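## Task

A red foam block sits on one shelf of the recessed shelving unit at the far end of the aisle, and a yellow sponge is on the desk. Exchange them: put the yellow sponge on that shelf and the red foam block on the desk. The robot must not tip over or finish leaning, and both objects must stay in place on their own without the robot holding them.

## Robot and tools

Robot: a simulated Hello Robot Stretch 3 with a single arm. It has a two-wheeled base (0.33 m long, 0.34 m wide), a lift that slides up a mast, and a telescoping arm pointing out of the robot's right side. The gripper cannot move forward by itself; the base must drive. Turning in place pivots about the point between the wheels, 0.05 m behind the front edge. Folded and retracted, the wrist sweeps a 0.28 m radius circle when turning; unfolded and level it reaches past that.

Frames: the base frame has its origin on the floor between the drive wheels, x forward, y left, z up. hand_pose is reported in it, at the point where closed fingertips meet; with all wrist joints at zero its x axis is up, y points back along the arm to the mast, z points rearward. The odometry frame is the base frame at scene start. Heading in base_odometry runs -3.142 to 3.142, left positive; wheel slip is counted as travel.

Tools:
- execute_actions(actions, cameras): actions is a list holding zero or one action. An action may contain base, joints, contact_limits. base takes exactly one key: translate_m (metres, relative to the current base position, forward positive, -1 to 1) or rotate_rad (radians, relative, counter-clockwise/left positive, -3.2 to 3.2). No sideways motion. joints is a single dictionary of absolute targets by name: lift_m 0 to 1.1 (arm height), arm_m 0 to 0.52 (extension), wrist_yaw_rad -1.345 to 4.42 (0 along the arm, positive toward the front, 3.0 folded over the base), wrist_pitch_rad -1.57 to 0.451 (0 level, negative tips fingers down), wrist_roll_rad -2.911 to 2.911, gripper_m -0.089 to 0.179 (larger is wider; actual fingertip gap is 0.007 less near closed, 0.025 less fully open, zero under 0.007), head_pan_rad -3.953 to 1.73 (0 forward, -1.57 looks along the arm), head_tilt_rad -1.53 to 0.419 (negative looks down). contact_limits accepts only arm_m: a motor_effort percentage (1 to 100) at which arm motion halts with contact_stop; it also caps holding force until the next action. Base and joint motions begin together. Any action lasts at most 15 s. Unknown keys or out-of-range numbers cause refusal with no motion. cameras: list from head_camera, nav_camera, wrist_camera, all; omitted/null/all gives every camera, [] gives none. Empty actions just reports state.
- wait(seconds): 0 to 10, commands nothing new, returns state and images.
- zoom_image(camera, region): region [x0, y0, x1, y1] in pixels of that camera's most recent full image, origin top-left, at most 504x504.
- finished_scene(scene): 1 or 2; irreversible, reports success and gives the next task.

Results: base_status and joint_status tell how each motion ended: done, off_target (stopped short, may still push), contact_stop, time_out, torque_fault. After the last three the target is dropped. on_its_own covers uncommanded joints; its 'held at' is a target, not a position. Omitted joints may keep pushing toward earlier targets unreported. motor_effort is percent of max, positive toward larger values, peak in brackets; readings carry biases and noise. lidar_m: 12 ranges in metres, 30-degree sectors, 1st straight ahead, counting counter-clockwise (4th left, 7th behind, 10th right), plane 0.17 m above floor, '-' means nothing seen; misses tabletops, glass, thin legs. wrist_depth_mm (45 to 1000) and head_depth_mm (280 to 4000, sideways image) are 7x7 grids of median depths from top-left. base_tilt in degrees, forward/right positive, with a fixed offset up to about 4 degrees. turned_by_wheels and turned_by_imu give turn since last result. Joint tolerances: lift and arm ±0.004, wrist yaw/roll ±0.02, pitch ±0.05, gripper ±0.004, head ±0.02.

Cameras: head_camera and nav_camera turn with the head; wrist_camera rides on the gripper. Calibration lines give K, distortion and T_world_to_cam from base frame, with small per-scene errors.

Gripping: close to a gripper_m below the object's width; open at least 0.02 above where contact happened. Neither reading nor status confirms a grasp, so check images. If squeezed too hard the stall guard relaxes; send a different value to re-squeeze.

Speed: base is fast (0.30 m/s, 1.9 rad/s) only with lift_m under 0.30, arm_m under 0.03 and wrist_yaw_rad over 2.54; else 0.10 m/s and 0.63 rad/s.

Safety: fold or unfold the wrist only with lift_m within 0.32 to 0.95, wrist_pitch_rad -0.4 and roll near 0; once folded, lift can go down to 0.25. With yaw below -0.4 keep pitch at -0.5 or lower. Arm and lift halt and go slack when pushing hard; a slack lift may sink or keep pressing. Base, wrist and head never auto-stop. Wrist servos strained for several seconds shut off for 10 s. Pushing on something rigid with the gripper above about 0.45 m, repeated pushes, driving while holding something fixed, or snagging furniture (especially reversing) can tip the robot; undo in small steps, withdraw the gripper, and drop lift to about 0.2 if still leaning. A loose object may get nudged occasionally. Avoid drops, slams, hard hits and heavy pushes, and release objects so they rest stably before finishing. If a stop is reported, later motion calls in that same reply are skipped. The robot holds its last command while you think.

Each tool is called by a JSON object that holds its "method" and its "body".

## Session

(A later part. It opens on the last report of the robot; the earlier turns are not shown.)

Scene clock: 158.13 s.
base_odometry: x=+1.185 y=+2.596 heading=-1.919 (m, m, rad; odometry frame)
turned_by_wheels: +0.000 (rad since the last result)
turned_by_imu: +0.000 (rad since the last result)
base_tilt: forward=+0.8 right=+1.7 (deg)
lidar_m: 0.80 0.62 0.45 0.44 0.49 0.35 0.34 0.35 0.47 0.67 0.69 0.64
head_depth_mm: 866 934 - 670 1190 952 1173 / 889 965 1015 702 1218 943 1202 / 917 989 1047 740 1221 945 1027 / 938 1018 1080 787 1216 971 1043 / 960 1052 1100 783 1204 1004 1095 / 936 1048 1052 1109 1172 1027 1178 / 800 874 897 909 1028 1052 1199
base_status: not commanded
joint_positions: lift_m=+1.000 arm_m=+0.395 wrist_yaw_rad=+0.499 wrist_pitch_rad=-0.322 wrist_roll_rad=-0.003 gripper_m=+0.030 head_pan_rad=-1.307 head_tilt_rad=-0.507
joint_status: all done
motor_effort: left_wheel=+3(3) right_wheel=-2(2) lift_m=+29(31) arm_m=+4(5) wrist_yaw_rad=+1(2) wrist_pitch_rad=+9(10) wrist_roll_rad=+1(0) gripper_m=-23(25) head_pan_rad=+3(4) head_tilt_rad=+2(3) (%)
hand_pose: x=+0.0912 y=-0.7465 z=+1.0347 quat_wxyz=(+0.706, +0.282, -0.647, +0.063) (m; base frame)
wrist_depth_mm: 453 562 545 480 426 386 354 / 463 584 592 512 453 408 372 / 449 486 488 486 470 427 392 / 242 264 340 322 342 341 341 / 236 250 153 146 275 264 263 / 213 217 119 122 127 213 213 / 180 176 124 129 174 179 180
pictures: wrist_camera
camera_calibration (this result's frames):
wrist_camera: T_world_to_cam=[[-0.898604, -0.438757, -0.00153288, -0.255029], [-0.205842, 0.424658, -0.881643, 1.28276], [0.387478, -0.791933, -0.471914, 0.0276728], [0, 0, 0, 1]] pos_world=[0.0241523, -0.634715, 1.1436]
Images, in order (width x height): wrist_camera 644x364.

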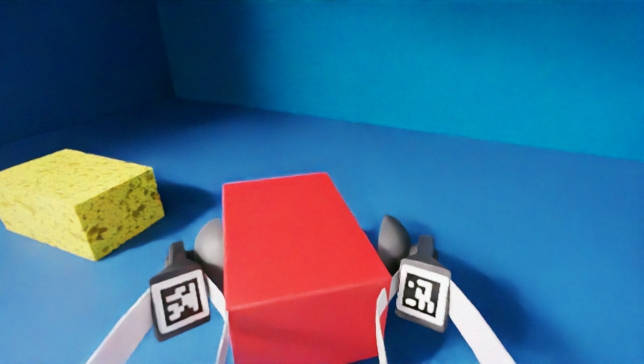

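{"method": "execute_actions", "body": {"actions": [{"joints":{"arm_m":0.0}}], "cameras": []}}

{"method": "execute_actions", "body": {"actions": [{"base":{"translate_m":0.13},"joints":{"lift_m":0.8,"wrist_pitch_rad":-0.4,"wrist_yaw_rad":2.7,"head_pan_rad":0,"head_tilt_rad":-0.7}}], "cameras": []}}

{"method": "execute_actions", "body": {"actions": [{"base":{"rotate_rad":0.685},"joints":{"lift_m":0.55}}], "cameras": []}}

{"method": "execute_actions", "body": {"actions": [{"base":{"translate_m":0.25},"joints":{"lift_m":0.28}}], "cameras": []}}

{"method": "execute_actions", "body": {"actions": [{"base":{"rotate_rad":-0.685}}], "cameras": []}}

{"method": "execute_actions", "body": {"actions": [{"base":{"translate_m":0.6}}], "cameras": ["head_camera","nav_camera"]}}

Scene clock: 167.30 s.
base_odometry: x=+1.185 y=+2.596 heading=-1.919 (m, m, rad; odometry frame)
turned_by_wheels: +0.000 (rad since the last result)
turned_by_imu: +0.000 (rad since the last result)
base_tilt: forward=+0.8 right=+1.6 (deg)
lidar_m: 0.80 0.63 0.45 0.44 0.49 0.35 0.34 0.35 0.47 0.67 0.69 0.64
head_depth_mm: 869 935 1010 716 1189 - - / 888 964 1022 750 - - - / 915 990 1057 789 - - - / 941 1017 1077 784 377 966 1036 / 965 1048 1111 782 1233 1017 1095 / 940 1048 1047 1105 1171 1026 1174 / 799 870 898 909 1026 1054 1200
base_status: not commanded
joint_positions: lift_m=+1.000 arm_m=+0.001 wrist_yaw_rad=+0.500 wrist_pitch_rad=-0.322 wrist_roll_rad=-0.003 gripper_m=+0.033 head_pan_rad=-1.307 head_tilt_rad=-0.507
joint_status: all done
on_its_own: gripper_m is held at +0.032, not at your +0.025, by its stall guard, which is not easing now
motor_effort: left_wheel=+3(3) right_wheel=-2(2) lift_m=+29(31) arm_m=-4(3) wrist_yaw_rad=+1(1) wrist_pitch_rad=+9(10) wrist_roll_rad=+0(0) gripper_m=-21(23) head_pan_rad=+4(3) head_tilt_rad=+2(2) (%)
hand_pose: x=+0.0913 y=-0.3525 z=+1.0347 quat_wxyz=(+0.706, +0.282, -0.647, +0.063) (m; base frame)
wrist_depth_mm: 505 577 761 891 809 723 656 / 517 605 750 860 813 757 678 / 530 639 588 510 495 491 491 / 548 686 783 - 964 407 366 / 563 716 153 146 - 935 801 / 577 707 119 123 127 867 749 / 596 817 124 129 696 732 683
pictures: none
No camera images: the call's "cameras" was empty. Leave "cameras" out to get every camera's image.

Scene clock: 169.97 s.
base_odometry: x=+1.140 y=+2.474 heading=-1.919 (m, m, rad; odometry frame)
turned_by_wheels: +0.000 (rad since the last result)
turned_by_imu: +0.001 (rad since the last result)
base_tilt: forward=+0.8 right=+1.8 (deg)
lidar_m: 0.78 0.60 0.46 0.44 0.60 0.49 0.47 0.48 0.66 0.66 0.69 0.52
head_depth_mm: 653 698 605 557 644 796 1039 / 882 861 843 1289 940 826 1036 / 3665 3965 1522 1663 1454 1298 1135 / 3610 - 2992 2164 1690 1396 1176 / 3644 - 3013 2134 1678 1381 1178 / 3603 - 2960 2125 1670 1374 1163 / 3535 1329 1338 1379 1372 1313 1167
base_status: done
joint_positions: lift_m=+0.800 arm_m=+0.001 wrist_yaw_rad=+2.698 wrist_pitch_rad=-0.418 wrist_roll_rad=-0.003 gripper_m=+0.033 head_pan_rad=-0.007 head_tilt_rad=-0.692
joint_status: all done
on_its_own: gripper_m is held at +0.032, not at your +0.025, by its stall guard, which is not easing now
motor_effort: left_wheel=+2(8) right_wheel=-2(3) lift_m=+22(27) arm_m=-2(3) wrist_yaw_rad=+2(4) wrist_pitch_rad=+8(9) wrist_roll_rad=+0(0) gripper_m=-22(21) head_pan_rad=+3(42) head_tilt_rad=-4(19) (%)
hand_pose: x=+0.0751 y=+0.0570 z=+0.8128 quat_wxyz=(+0.296, +0.706, -0.008, +0.644) (m; base frame)
wrist_depth_mm: 705 759 838 729 596 892 - / 569 467 516 582 644 896 - / 752 462 532 618 734 944 - / 715 497 551 633 822 - - / 604 545 153 146 - - - / 522 561 119 122 128 - - / - 927 124 129 - - -
pictures: none
No camera images: the call's "cameras" was empty. Leave "cameras" out to get every camera's image.

Scene clock: 173.07 s.
base_odometry: x=+1.140 y=+2.474 heading=-1.234 (m, m, rad; odometry frame)
turned_by_wheels: +0.685 (rad since the last result)
turned_by_imu: +0.690 (rad since the last result)
base_tilt: forward=+0.8 right=+1.7 (deg)
lidar_m: 0.54 0.44 0.44 0.58 0.47 0.47 0.51 0.67 0.67 0.60 0.52 1.10
head_depth_mm: 1166 1226 1358 2057 1733 1413 1185 / 1251 1146 1151 1337 1618 1407 1193 / 1279 1132 1032 1127 1346 1398 1185 / 531 874 718 1131 1024 1324 1175 / 475 533 603 709 842 1000 1127 / 498 568 631 740 699 797 984 / 555 641 668 547 643 690 849
base_status: done
joint_positions: lift_m=+0.550 arm_m=+0.001 wrist_yaw_rad=+2.698 wrist_pitch_rad=-0.418 wrist_roll_rad=-0.003 gripper_m=+0.033 head_pan_rad=-0.007 head_tilt_rad=-0.692
joint_status: all done
on_its_own: gripper_m is held at +0.032, not at your +0.025, by its stall guard, which is not easing now
motor_effort: left_wheel=-3(7) right_wheel=+3(6) lift_m=+23(23) arm_m=-3(3) wrist_yaw_rad=+2(2) wrist_pitch_rad=+8(8) wrist_roll_rad=+0(0) gripper_m=-21(22) head_pan_rad=+3(4) head_tilt_rad=-4(4) (%)
hand_pose: x=+0.0750 y=+0.0569 z=+0.5627 quat_wxyz=(+0.296, +0.706, -0.008, +0.644) (m; base frame)
wrist_depth_mm: 496 650 857 436 416 401 382 / 527 537 546 469 453 432 409 / 559 682 - 1000 754 447 425 / 564 704 969 604 634 647 578 / 588 716 153 146 576 561 537 / 637 764 119 122 127 619 574 / - 727 124 129 718 673 638
pictures: none
No camera images: the call's "cameras" was empty. Leave "cameras" out to get every camera's image.

Scene clock: 177.10 s.
base_odometry: x=+1.223 y=+2.238 heading=-1.234 (m, m, rad; odometry frame)
turned_by_wheels: +0.000 (rad since the last result)
turned_by_imu: +0.002 (rad since the last result)
base_tilt: forward=+0.8 right=+1.7 (deg)
lidar_m: 0.34 0.28 0.28 0.31 0.67 0.66 0.73 0.83 0.71 0.45 0.62 0.70
head_depth_mm: 996 1052 850 1159 1615 1407 1184 / 1070 1106 700 884 1093 1367 1181 / 1051 1106 691 849 939 1162 1177 / 315 873 617 496 928 832 1107 / 292 316 359 407 473 582 727 / - 290 322 383 409 601 631 / - 310 368 439 382 501 495
base_status: done
joint_positions: lift_m=+0.280 arm_m=+0.001 wrist_yaw_rad=+2.698 wrist_pitch_rad=-0.418 wrist_roll_rad=-0.003 gripper_m=+0.033 head_pan_rad=-0.007 head_tilt_rad=-0.693
joint_status: all done
on_its_own: gripper_m is held at +0.032, not at your +0.025, by its stall guard, which is not easing now
motor_effort: left_wheel=-3(11) right_wheel=+3(7) lift_m=+23(24) arm_m=-3(3) wrist_yaw_rad=+2(3) wrist_pitch_rad=+8(8) wrist_roll_rad=+0(0) gripper_m=-22(22) head_pan_rad=+4(3) head_tilt_rad=-4(3) (%)
hand_pose: x=+0.0749 y=+0.0569 z=+0.2927 quat_wxyz=(+0.296, +0.706, -0.008, +0.644) (m; base frame)
wrist_depth_mm: 696 752 450 453 465 424 289 / 703 346 326 309 299 283 272 / 718 383 358 338 320 304 276 / 631 575 387 354 349 333 303 / 515 489 153 146 379 365 326 / 526 508 119 122 127 398 361 / - - 118 129 444 424 398
pictures: none
No camera images: the call's "cameras" was empty. Leave "cameras" out to get every camera's image.

Scene clock: 178.87 s.
base_odometry: x=+1.223 y=+2.238 heading=-1.919 (m, m, rad; odometry frame)
turned_by_wheels: -0.685 (rad since the last result)
turned_by_imu: -0.689 (rad since the last result)
base_tilt: forward=+0.7 right=+1.8 (deg)
lidar_m: 1.19 0.39 0.29 0.28 0.29 0.67 0.66 0.69 0.85 0.82 0.45 0.58
head_depth_mm: 3334 1042 1217 1292 1038 999 1004 / 3532 3948 2920 1480 1554 1293 1164 / 3468 3891 3034 2180 1704 1389 1183 / 3455 3854 3036 2164 1687 1395 1172 / 3521 3859 2966 2132 1684 1390 1173 / 3395 3797 1240 1316 1370 1308 1150 / 954 1017 975 865 900 862 1089
base_status: done
joint_positions: lift_m=+0.280 arm_m=+0.001 wrist_yaw_rad=+2.698 wrist_pitch_rad=-0.418 wrist_roll_rad=-0.003 gripper_m=+0.033 head_pan_rad=-0.007 head_tilt_rad=-0.693
joint_status: not commanded
on_its_own: gripper_m is held at +0.032, not at your +0.025, by its stall guard, which is not easing now
motor_effort: left_wheel=+3(9) right_wheel=-2(6) lift_m=+23(24) arm_m=-3(3) wrist_yaw_rad=+2(1) wrist_pitch_rad=+8(8) wrist_roll_rad=+0(0) gripper_m=-23(22) head_pan_rad=+3(3) head_tilt_rad=-3(4) (%)
hand_pose: x=+0.0749 y=+0.0569 z=+0.2927 quat_wxyz=(+0.296, +0.706, -0.008, +0.644) (m; base frame)
wrist_depth_mm: 438 443 452 368 389 591 622 / 271 297 329 373 685 607 702 / 282 311 355 411 740 663 788 / 300 334 369 428 619 693 803 / 324 361 153 146 591 633 631 / 357 384 119 122 127 532 527 / - - 118 128 442 456 459
pictures: none
No camera images: the call's "cameras" was empty. Leave "cameras" out to get every camera's image.

Scene clock: 182.57 s.
base_odometry: x=+1.018 y=+1.674 heading=-1.919 (m, m, rad; odometry frame)
turned_by_wheels: +0.000 (rad since the last result)
turned_by_imu: +0.004 (rad since the last result)
base_tilt: forward=+0.8 right=+1.7 (deg)
lidar_m: 3.04 0.41 0.30 0.29 0.39 0.38 1.24 1.17 0.38 0.36 0.37 0.65
head_depth_mm: 2954 3426 3130 2209 1719 962 1090 / 2971 3346 3045 2171 1706 1398 1162 / 2961 3259 3030 2165 1702 1394 1183 / 2898 3443 2986 2168 1682 1388 1175 / 2937 3352 2925 2156 1688 1379 1172 / 2887 3375 2929 2130 1687 1385 1140 / 2946 3311 2871 2123 832 896 998
base_status: done
joint_positions: lift_m=+0.280 arm_m=+0.001 wrist_yaw_rad=+2.699 wrist_pitch_rad=-0.418 wrist_roll_rad=-0.003 gripper_m=+0.033 head_pan_rad=-0.007 head_tilt_rad=-0.693
joint_status: not commanded
on_its_own: gripper_m is held at +0.032, not at your +0.025, by its stall guard, which is not easing now
motor_effort: left_wheel=+2(11) right_wheel=-2(6) lift_m=+23(24) arm_m=-3(2) wrist_yaw_rad=+2(1) wrist_pitch_rad=+8(8) wrist_roll_rad=+0(0) gripper_m=-22(22) head_pan_rad=+4(3) head_tilt_rad=-3(4) (%)
hand_pose: x=+0.0749 y=+0.0569 z=+0.2927 quat_wxyz=(+0.296, +0.706, -0.008, +0.644) (m; base frame)
wrist_depth_mm: 581 443 455 455 467 543 - / 615 299 336 382 455 584 - / 669 320 363 419 499 655 - / 625 357 372 435 566 723 802 / 510 472 153 146 598 633 640 / 445 425 119 122 127 530 530 / - - 118 129 441 456 457
pictures: head_camera (sideways: a quarter turn clockwise sets it upright), nav_camera (sideways: a quarter turn counterclockwise sets it upright)
camera_calibration (this result's frames):
head_camera: T_world_to_cam=[[-0.62149, -0.0369585, -0.78255, 1.04087], [-0.00913977, 0.999161, -0.03993, 0.0522506], [0.783368, -0.0176638, -0.621307, 0.756817], [0, 0, 0, 1]] pos_world=[0.0545001, -0.00036961, 1.28683]
nav_camera: T_world_to_cam=[[0.671758, -0.0348809, 0.739949, -0.92877], [-0.00478099, -0.999074, -0.0427556, 0.0999937], [0.740755, 0.0251838, -0.671303, 0.828395], [0, 0, 0, 1]] pos_world=[0.0107494, 0.0466426, 1.24762]
Images, in order (width x height): head_camera 896x504, nav_camera 672x504.

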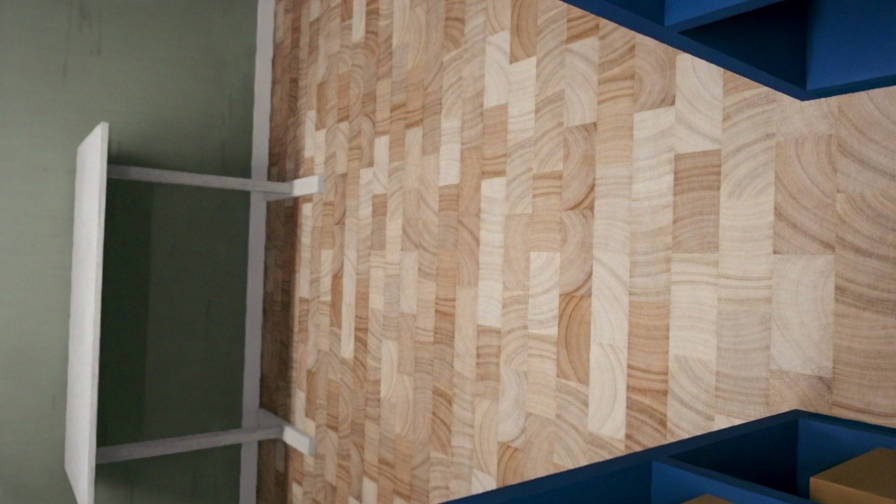

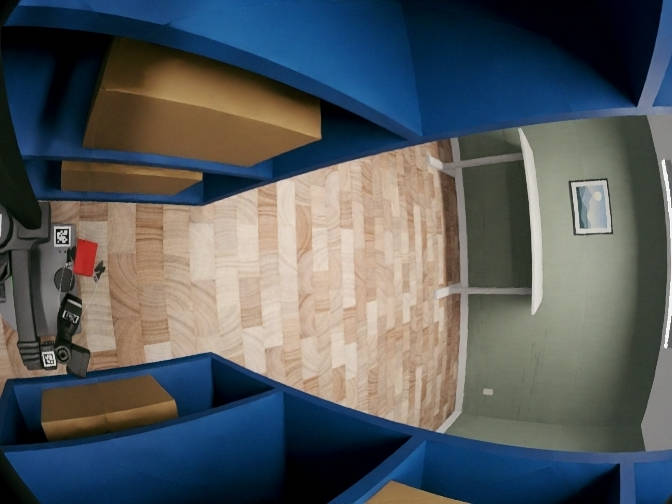

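{"method": "execute_actions", "body": {"actions": [{"base":{"translate_m":1.0}}], "cameras": []}}

{"method": "execute_actions", "body": {"actions": [{"base":{"translate_m":0.8}}], "cameras": []}}

{"method": "execute_actions", "body": {"actions": [{"base":{"translate_m":0.4},"joints":{"lift_m":0.75}}], "cameras": []}}

{"method": "execute_actions", "body": {"actions": [{"base":{"rotate_rad":1.57},"joints":{"lift_m":0.98,"wrist_yaw_rad":0.2,"head_pan_rad":-1.4}}], "cameras": []}}

{"method": "execute_actions", "body": {"actions": [{"joints":{"arm_m":0.32,"wrist_pitch_rad":-0.3}}]}}

Scene clock: 192.70 s.
base_odometry: x=+0.677 y=+0.734 heading=-1.919 (m, m, rad; odometry frame)
turned_by_wheels: +0.000 (rad since the last result)
turned_by_imu: +0.007 (rad since the last result)
base_tilt: forward=+0.9 right=+1.7 (deg)
lidar_m: 2.07 2.21 1.92 1.84 0.57 0.49 1.30 0.53 0.57 1.91 1.98 2.58
head_depth_mm: 2087 2344 2605 2243 1723 1400 1175 / 2092 2316 2646 2179 1716 1396 1191 / 2054 2365 2611 2178 1699 1392 1179 / 2088 2347 2667 2174 1688 1394 1169 / 2104 2365 2662 2135 1695 1376 1171 / 2080 2368 2641 2172 1672 1373 1173 / 2076 2345 2611 2112 1665 1370 1162
base_status: done
joint_positions: lift_m=+0.280 arm_m=+0.001 wrist_yaw_rad=+2.699 wrist_pitch_rad=-0.418 wrist_roll_rad=-0.003 gripper_m=+0.033 head_pan_rad=-0.007 head_tilt_rad=-0.693
joint_status: not commanded
on_its_own: gripper_m is held at +0.032, not at your +0.025, by its stall guard, which is not easing now
motor_effort: left_wheel=+1(10) right_wheel=-1(5) lift_m=+23(23) arm_m=-2(2) wrist_yaw_rad=+2(1) wrist_pitch_rad=+8(8) wrist_roll_rad=+0(0) gripper_m=-22(22) head_pan_rad=+4(3) head_tilt_rad=-4(4) (%)
hand_pose: x=+0.0749 y=+0.0570 z=+0.2927 quat_wxyz=(+0.296, +0.706, -0.008, +0.644) (m; base frame)
wrist_depth_mm: - - - - - - - / - - - - - - - / - - - - - - - / 788 776 776 750 784 792 781 / 623 629 152 146 662 637 643 / 540 532 119 122 127 532 529 / - - 118 128 444 456 458
pictures: none
No camera images: the call's "cameras" was empty. Leave "cameras" out to get every camera's image.

Scene clock: 197.20 s.
base_odometry: x=+0.404 y=-0.018 heading=-1.919 (m, m, rad; odometry frame)
turned_by_wheels: +0.000 (rad since the last result)
turned_by_imu: +0.006 (rad since the last result)
base_tilt: forward=+0.8 right=+1.8 (deg)
lidar_m: 1.29 1.51 1.89 1.81 1.91 1.25 1.23 1.26 1.98 1.91 1.98 1.28
head_depth_mm: 1396 1328 1786 2021 1723 1405 1194 / 1397 1295 1375 1942 1659 1394 1182 / 1397 1276 1801 2015 1715 1397 1181 / 1399 1250 1796 2011 1690 1396 1174 / 1406 1242 1813 2023 1680 1386 1170 / 1408 1216 1820 1995 1690 1374 1166 / 1414 1205 1812 1994 1651 1372 1167
base_status: done
joint_positions: lift_m=+0.280 arm_m=+0.001 wrist_yaw_rad=+2.699 wrist_pitch_rad=-0.418 wrist_roll_rad=-0.003 gripper_m=+0.033 head_pan_rad=-0.007 head_tilt_rad=-0.693
joint_status: not commanded
on_its_own: gripper_m is held at +0.032, not at your +0.025, by its stall guard, which is not easing now
motor_effort: left_wheel=+0(11) right_wheel=+0(4) lift_m=+23(23) arm_m=-2(3) wrist_yaw_rad=+1(1) wrist_pitch_rad=+8(8) wrist_roll_rad=+0(0) gripper_m=-22(22) head_pan_rad=+4(3) head_tilt_rad=-3(4) (%)
hand_pose: x=+0.0749 y=+0.0570 z=+0.2927 quat_wxyz=(+0.296, +0.706, -0.008, +0.644) (m; base frame)
wrist_depth_mm: - - - - - - - / - - - - - - - / - - - - - - - / 780 780 784 751 779 786 798 / 627 626 152 146 653 637 647 / 545 536 119 122 127 533 533 / - - 118 129 441 455 455
pictures: none
No camera images: the call's "cameras" was empty. Leave "cameras" out to get every camera's image.

Scene clock: 202.50 s.
base_odometry: x=+0.268 y=-0.394 heading=-1.919 (m, m, rad; odometry frame)
turned_by_wheels: +0.000 (rad since the last result)
turned_by_imu: +0.003 (rad since the last result)
base_tilt: forward=+0.8 right=+1.6 (deg)
lidar_m: 1.28 1.21 1.20 1.81 1.88 1.66 1.63 1.66 1.98 1.91 1.81 0.90
head_depth_mm: 1055 1135 801 626 1675 1404 1185 / 1055 1145 792 620 1574 1360 1178 / 1060 1148 788 616 1701 1398 1185 / 1062 1151 776 613 1703 1388 1169 / 1062 1137 766 635 1688 1386 1175 / 1071 1140 761 629 1668 1369 1166 / 1067 1131 757 624 1662 1364 1167
base_status: done
joint_positions: lift_m=+0.750 arm_m=+0.001 wrist_yaw_rad=+2.699 wrist_pitch_rad=-0.419 wrist_roll_rad=-0.003 gripper_m=+0.033 head_pan_rad=-0.007 head_tilt_rad=-0.693
joint_status: all done
on_its_own: gripper_m is held at +0.032, not at your +0.025, by its stall guard, which is not easing now
motor_effort: left_wheel=+1(10) right_wheel=+0(4) lift_m=+29(30) arm_m=-3(3) wrist_yaw_rad=+1(1) wrist_pitch_rad=+8(8) wrist_roll_rad=+0(0) gripper_m=-21(22) head_pan_rad=+4(4) head_tilt_rad=-3(3) (%)
hand_pose: x=+0.0748 y=+0.0569 z=+0.7623 quat_wxyz=(+0.296, +0.706, -0.008, +0.644) (m; base frame)
wrist_depth_mm: - - - - - - - / - - - - - - - / - - - - - - - / - - - - - - - / - - 152 146 - - - / - - 119 122 127 - - / - 942 124 129 977 983 976
pictures: none
No camera images: the call's "cameras" was empty. Leave "cameras" out to get every camera's image.

Scene clock: 205.93 s.
base_odometry: x=+0.268 y=-0.394 heading=-0.349 (m, m, rad; odometry frame)
turned_by_wheels: +1.570 (rad since the last result)
turned_by_imu: +1.582 (rad since the last result)
base_tilt: forward=+0.8 right=+1.8 (deg)
lidar_m: 1.82 1.88 1.65 1.63 1.68 1.98 1.92 1.80 0.90 1.28 1.20 1.21
head_depth_mm: 1025 1114 800 599 - - - / 1055 1129 791 620 - - - / 1070 1156 784 614 - - 1158 / 1090 1164 779 590 1604 1387 1171 / 1114 1187 766 1657 1682 1376 1174 / 1141 1206 762 1714 1671 1376 1171 / 1168 1194 756 1765 1663 1367 1163
base_status: done
joint_positions: lift_m=+0.980 arm_m=+0.001 wrist_yaw_rad=+0.202 wrist_pitch_rad=-0.419 wrist_roll_rad=-0.003 gripper_m=+0.033 head_pan_rad=-1.393 head_tilt_rad=-0.693
joint_status: all done
on_its_own: gripper_m is held at +0.032, not at your +0.025, by its stall guard, which is not easing now
motor_effort: left_wheel=-2(7) right_wheel=+3(5) lift_m=+29(32) arm_m=-4(3) wrist_yaw_rad=-2(4) wrist_pitch_rad=+8(9) wrist_roll_rad=+0(0) gripper_m=-22(23) head_pan_rad=-4(45) head_tilt_rad=-3(3) (%)
hand_pose: x=+0.0234 y=-0.3655 z=+0.9923 quat_wxyz=(+0.704, +0.216, -0.672, -0.077) (m; base frame)
wrist_depth_mm: - - - 957 949 908 893 / 590 584 595 596 602 601 602 / 403 404 404 406 408 409 412 / 937 344 323 309 309 312 313 / - - 152 146 - 726 287 / - - 119 122 127 - - / - - 124 128 - - -
pictures: none
No camera images: the call's "cameras" was empty. Leave "cameras" out to get every camera's image.

Scene clock: 209.50 s.
base_odometry: x=+0.268 y=-0.394 heading=-0.349 (m, m, rad; odometry frame)
turned_by_wheels: +0.000 (rad since the last result)
turned_by_imu: +0.000 (rad since the last result)
base_tilt: forward=+0.9 right=+1.8 (deg)
lidar_m: 1.81 1.88 1.67 1.63 1.67 1.98 1.92 1.80 0.90 1.28 1.20 1.20
head_depth_mm: 1024 1094 703 601 1621 1342 1156 / 1043 1131 - 618 1661 1408 1186 / 1068 1158 694 616 1704 1395 1185 / 1094 1160 775 636 1686 1385 1176 / 1111 1181 769 1669 1680 1377 1164 / 1144 1209 765 1723 1665 1376 1165 / 1160 1196 755 1779 1662 1369 1160
base_status: not commanded
joint_positions: lift_m=+0.980 arm_m=+0.320 wrist_yaw_rad=+0.201 wrist_pitch_rad=-0.325 wrist_roll_rad=-0.003 gripper_m=+0.033 head_pan_rad=-1.393 head_tilt_rad=-0.693
joint_status: all done
on_its_own: gripper_m is held at +0.032, not at your +0.025, by its stall guard, which is not easing now
motor_effort: left_wheel=-2(3) right_wheel=+3(2) lift_m=+29(30) arm_m=+5(5) wrist_yaw_rad=-1(2) wrist_pitch_rad=+11(11) wrist_roll_rad=+0(0) gripper_m=-22(22) head_pan_rad=-4(4) head_tilt_rad=-3(2) (%)
hand_pose: x=+0.0254 y=-0.6951 z=+1.0139 quat_wxyz=(+0.707, +0.184, -0.681, -0.044) (m; base frame)
wrist_depth_mm: 786 743 711 679 656 621 601 / 830 789 759 728 688 669 633 / 539 540 543 547 546 545 546 / 382 383 383 364 382 385 383 / 294 294 153 146 310 297 296 / 241 245 119 123 127 240 241 / 202 199 124 129 197 204 203
pictures: head_camera (sideways: a quarter turn clockwise sets it upright), nav_camera (sideways: a quarter turn counterclockwise sets it upright), wrist_camera
camera_calibration (this result's frames):
head_camera: T_world_to_cam=[[-0.150397, 0.604206, -0.782506, 1.03794], [0.980513, 0.192354, -0.0399289, 0.0462123], [0.126393, -0.773262, -0.621361, 0.760896], [0, 0, 0, 1]] pos_world=[0.0146189, -0.0476449, 1.28683]
nav_camera: T_world_to_cam=[[0.0890025, -0.666801, 0.739902, -0.925154], [-0.982984, -0.178648, -0.0427558, 0.105961], [0.160692, -0.723506, -0.671355, 0.832001], [0, 0, 0, 1]] pos_world=[0.052803, 0.00399328, 1.24762]
wrist_camera: T_world_to_cam=[[-0.987832, -0.15552, -0.00137123, -0.0926344], [-0.072685, 0.469439, -0.879968, 1.25505], [0.137496, -0.869161, -0.475031, 0.0398831], [0, 0, 0, 1]] pos_world=[-0.00576804, -0.568909, 1.12322]
Images, in order (width x height): head_camera 896x504, nav_camera 672x504, wrist_camera 644x364.

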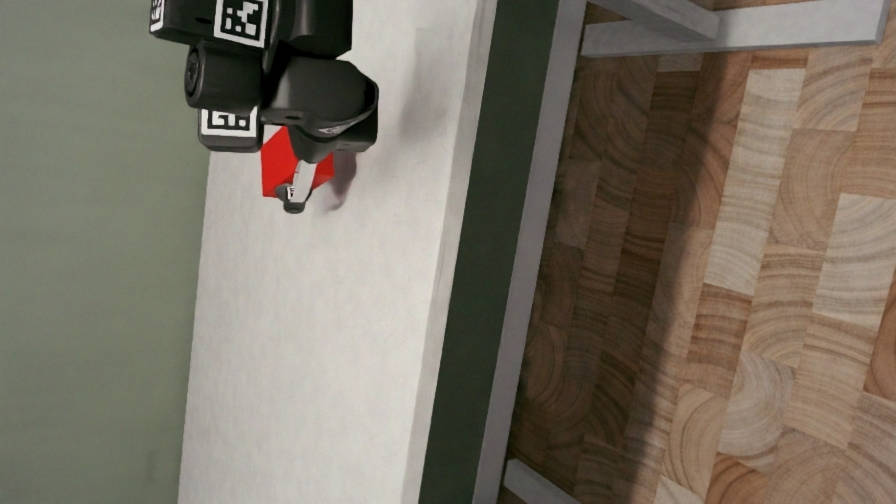

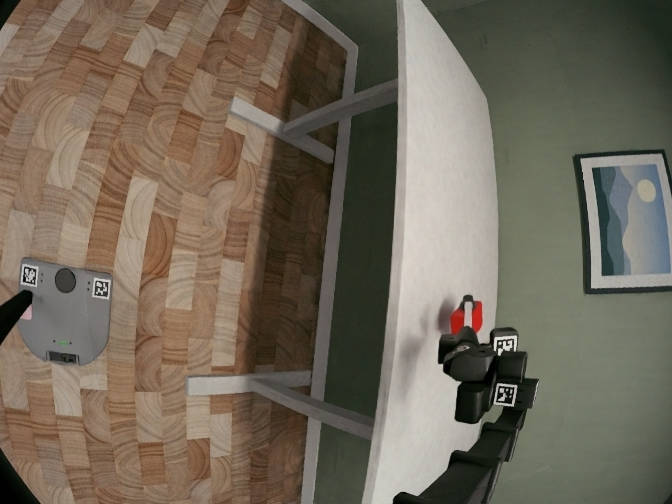

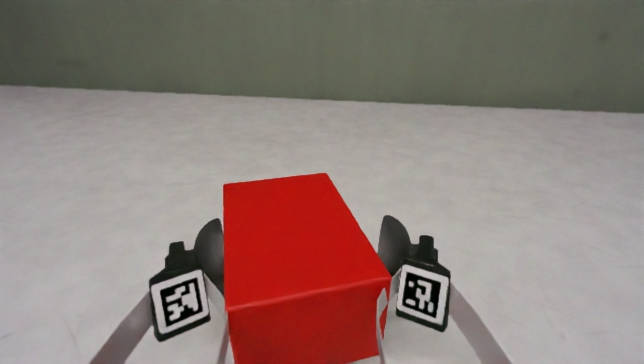

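Lower by (383−289)·0.474 ≈ 0.044.

{"method": "execute_actions", "body": {"actions": [{"joints":{"lift_m":0.938}}], "cameras": []}}

{"method": "execute_actions", "body": {"actions": [{"joints":{"gripper_m":0.12}}], "cameras": []}}

{"method": "execute_actions", "body": {"actions": [{"joints":{"lift_m":1.02}}], "cameras": ["wrist_camera"]}}

{"method": "finished_scene", "body": {"scene": 1}}

Scene clock: 214.73 s.
base_odometry: x=+0.268 y=-0.394 heading=-0.349 (m, m, rad; odometry frame)
turned_by_wheels: +0.000 (rad since the last result)
turned_by_imu: +0.000 (rad since the last result)
base_tilt: forward=+0.6 right=+1.7 (deg)
lidar_m: 1.82 1.88 1.66 1.63 1.67 1.98 1.91 1.80 0.90 1.28 1.20 1.20
head_depth_mm: 1025 1120 - 588 1620 1326 1166 / 1041 1125 - 592 1666 1399 1183 / 1070 1153 712 614 1690 1402 1174 / 1091 1162 775 638 1691 1389 1176 / 1109 1186 768 1663 1675 1378 1173 / 1133 1213 761 1701 1674 1373 1167 / 1170 1208 758 1772 1663 1378 1159
base_status: not commanded
joint_positions: lift_m=+0.938 arm_m=+0.320 wrist_yaw_rad=+0.201 wrist_pitch_rad=-0.325 wrist_roll_rad=-0.003 gripper_m=+0.033 head_pan_rad=-1.393 head_tilt_rad=-0.693
joint_status: all done
on_its_own: gripper_m is held at +0.032, not at your +0.025, by its stall guard, which is not easing now
motor_effort: left_wheel=-3(3) right_wheel=+3(3) lift_m=+24(27) arm_m=+5(4) wrist_yaw_rad=-1(1) wrist_pitch_rad=+11(11) wrist_roll_rad=+0(0) gripper_m=-22(22) head_pan_rad=-3(4) head_tilt_rad=-3(3) (%)
hand_pose: x=+0.0254 y=-0.6951 z=+0.9722 quat_wxyz=(+0.707, +0.184, -0.681, -0.044) (m; base frame)
wrist_depth_mm: 785 749 710 677 649 627 601 / 706 701 723 709 678 638 630 / 410 415 412 414 413 415 415 / 291 291 290 276 292 292 293 / 225 225 153 146 236 226 226 / 183 187 119 122 127 184 183 / 155 152 124 128 150 155 155
pictures: none
No camera images: the call's "cameras" was empty. Leave "cameras" out to get every camera's image.

Scene clock: 216.10 s.
base_odometry: x=+0.268 y=-0.394 heading=-0.349 (m, m, rad; odometry frame)
turned_by_wheels: +0.000 (rad since the last result)
turned_by_imu: +0.000 (rad since the last result)
base_tilt: forward=+0.7 right=+1.6 (deg)
lidar_m: 1.82 1.88 1.66 1.63 1.67 1.98 1.91 1.79 0.90 1.28 1.20 1.20
head_depth_mm: 1020 1119 - 587 1630 1334 1155 / 1041 1127 - 594 1663 1401 1176 / 1069 1152 716 616 1709 1387 1185 / 1087 1166 773 637 1687 1390 1171 / 1116 1186 772 1654 1683 1374 1172 / 1138 1212 763 1722 1683 1377 1164 / 1170 1195 759 1792 1675 1370 1164
base_status: not commanded
joint_positions: lift_m=+0.938 arm_m=+0.320 wrist_yaw_rad=+0.201 wrist_pitch_rad=-0.323 wrist_roll_rad=-0.003 gripper_m=+0.120 head_pan_rad=-1.393 head_tilt_rad=-0.693
joint_status: all done
motor_effort: left_wheel=-2(2) right_wheel=+3(3) lift_m=+23(24) arm_m=+4(5) wrist_yaw_rad=+0(1) wrist_pitch_rad=+10(11) wrist_roll_rad=+0(0) gripper_m=+0(95) head_pan_rad=-4(3) head_tilt_rad=-3(4) (%)
hand_pose: x=+0.0254 y=-0.6953 z=+0.9727 quat_wxyz=(+0.707, +0.183, -0.682, -0.043) (m; base frame)
wrist_depth_mm: 779 739 708 682 657 627 607 / 716 718 722 713 675 655 635 / 415 418 415 417 423 417 420 / 294 293 293 293 293 294 295 / 226 236 165 151 232 227 227 / 183 - 132 123 175 188 184 / - 150 125 128 156 151 156
pictures: none
No camera images: the call's "cameras" was empty. Leave "cameras" out to get every camera's image.

Scene clock: 217.67 s.
base_odometry: x=+0.268 y=-0.394 heading=-0.349 (m, m, rad; odometry frame)
turned_by_wheels: +0.000 (rad since the last result)
turned_by_imu: +0.000 (rad since the last result)
base_tilt: forward=+0.8 right=+1.6 (deg)
lidar_m: 1.81 1.89 1.66 1.62 1.67 1.97 1.91 1.80 0.90 1.28 1.21 1.20
head_depth_mm: 1016 - 754 598 1631 1345 1158 / 1038 - 711 619 1655 1393 1182 / 1069 1155 706 615 1709 1394 1184 / 1094 1164 773 639 1692 1398 1179 / 1115 1192 770 1656 1696 1390 1174 / 1134 1207 762 1707 1667 1367 1170 / 1165 1209 754 1781 1659 1365 1161
base_status: not commanded
joint_positions: lift_m=+1.020 arm_m=+0.320 wrist_yaw_rad=+0.201 wrist_pitch_rad=-0.322 wrist_roll_rad=-0.003 gripper_m=+0.120 head_pan_rad=-1.393 head_tilt_rad=-0.693
joint_status: all done
motor_effort: left_wheel=-2(2) right_wheel=+3(3) lift_m=+29(31) arm_m=+5(5) wrist_yaw_rad=+0(1) wrist_pitch_rad=+10(10) wrist_roll_rad=+0(0) gripper_m=+0(0) head_pan_rad=-4(4) head_tilt_rad=-3(3) (%)
hand_pose: x=+0.0254 y=-0.6954 z=+1.0546 quat_wxyz=(+0.707, +0.183, -0.682, -0.043) (m; base frame)
wrist_depth_mm: 780 744 707 692 653 626 607 / 851 807 766 722 700 662 645 / 677 666 674 677 679 688 662 / 471 477 474 475 478 474 477 / 364 384 365 365 374 368 369 / 297 - 296 296 297 304 298 / 260 243 235 204 250 243 251
pictures: wrist_camera
camera_calibration (this result's frames):
wrist_camera: T_world_to_cam=[[-0.987831, -0.155525, -0.0015131, -0.0924177], [-0.0721268, 0.466696, -0.881472, 1.29074], [0.137797, -0.870636, -0.472234, 0.0549735], [0, 0, 0, 1]] pos_world=[-0.00577106, -0.568896, 1.16358]
Images, in order (width x height): wrist_camera 644x364.

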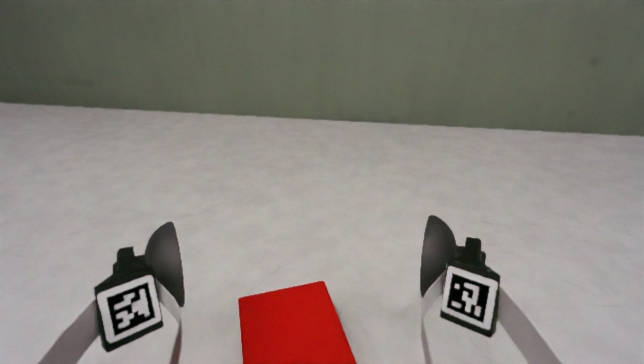

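The scene is finished: the task was done.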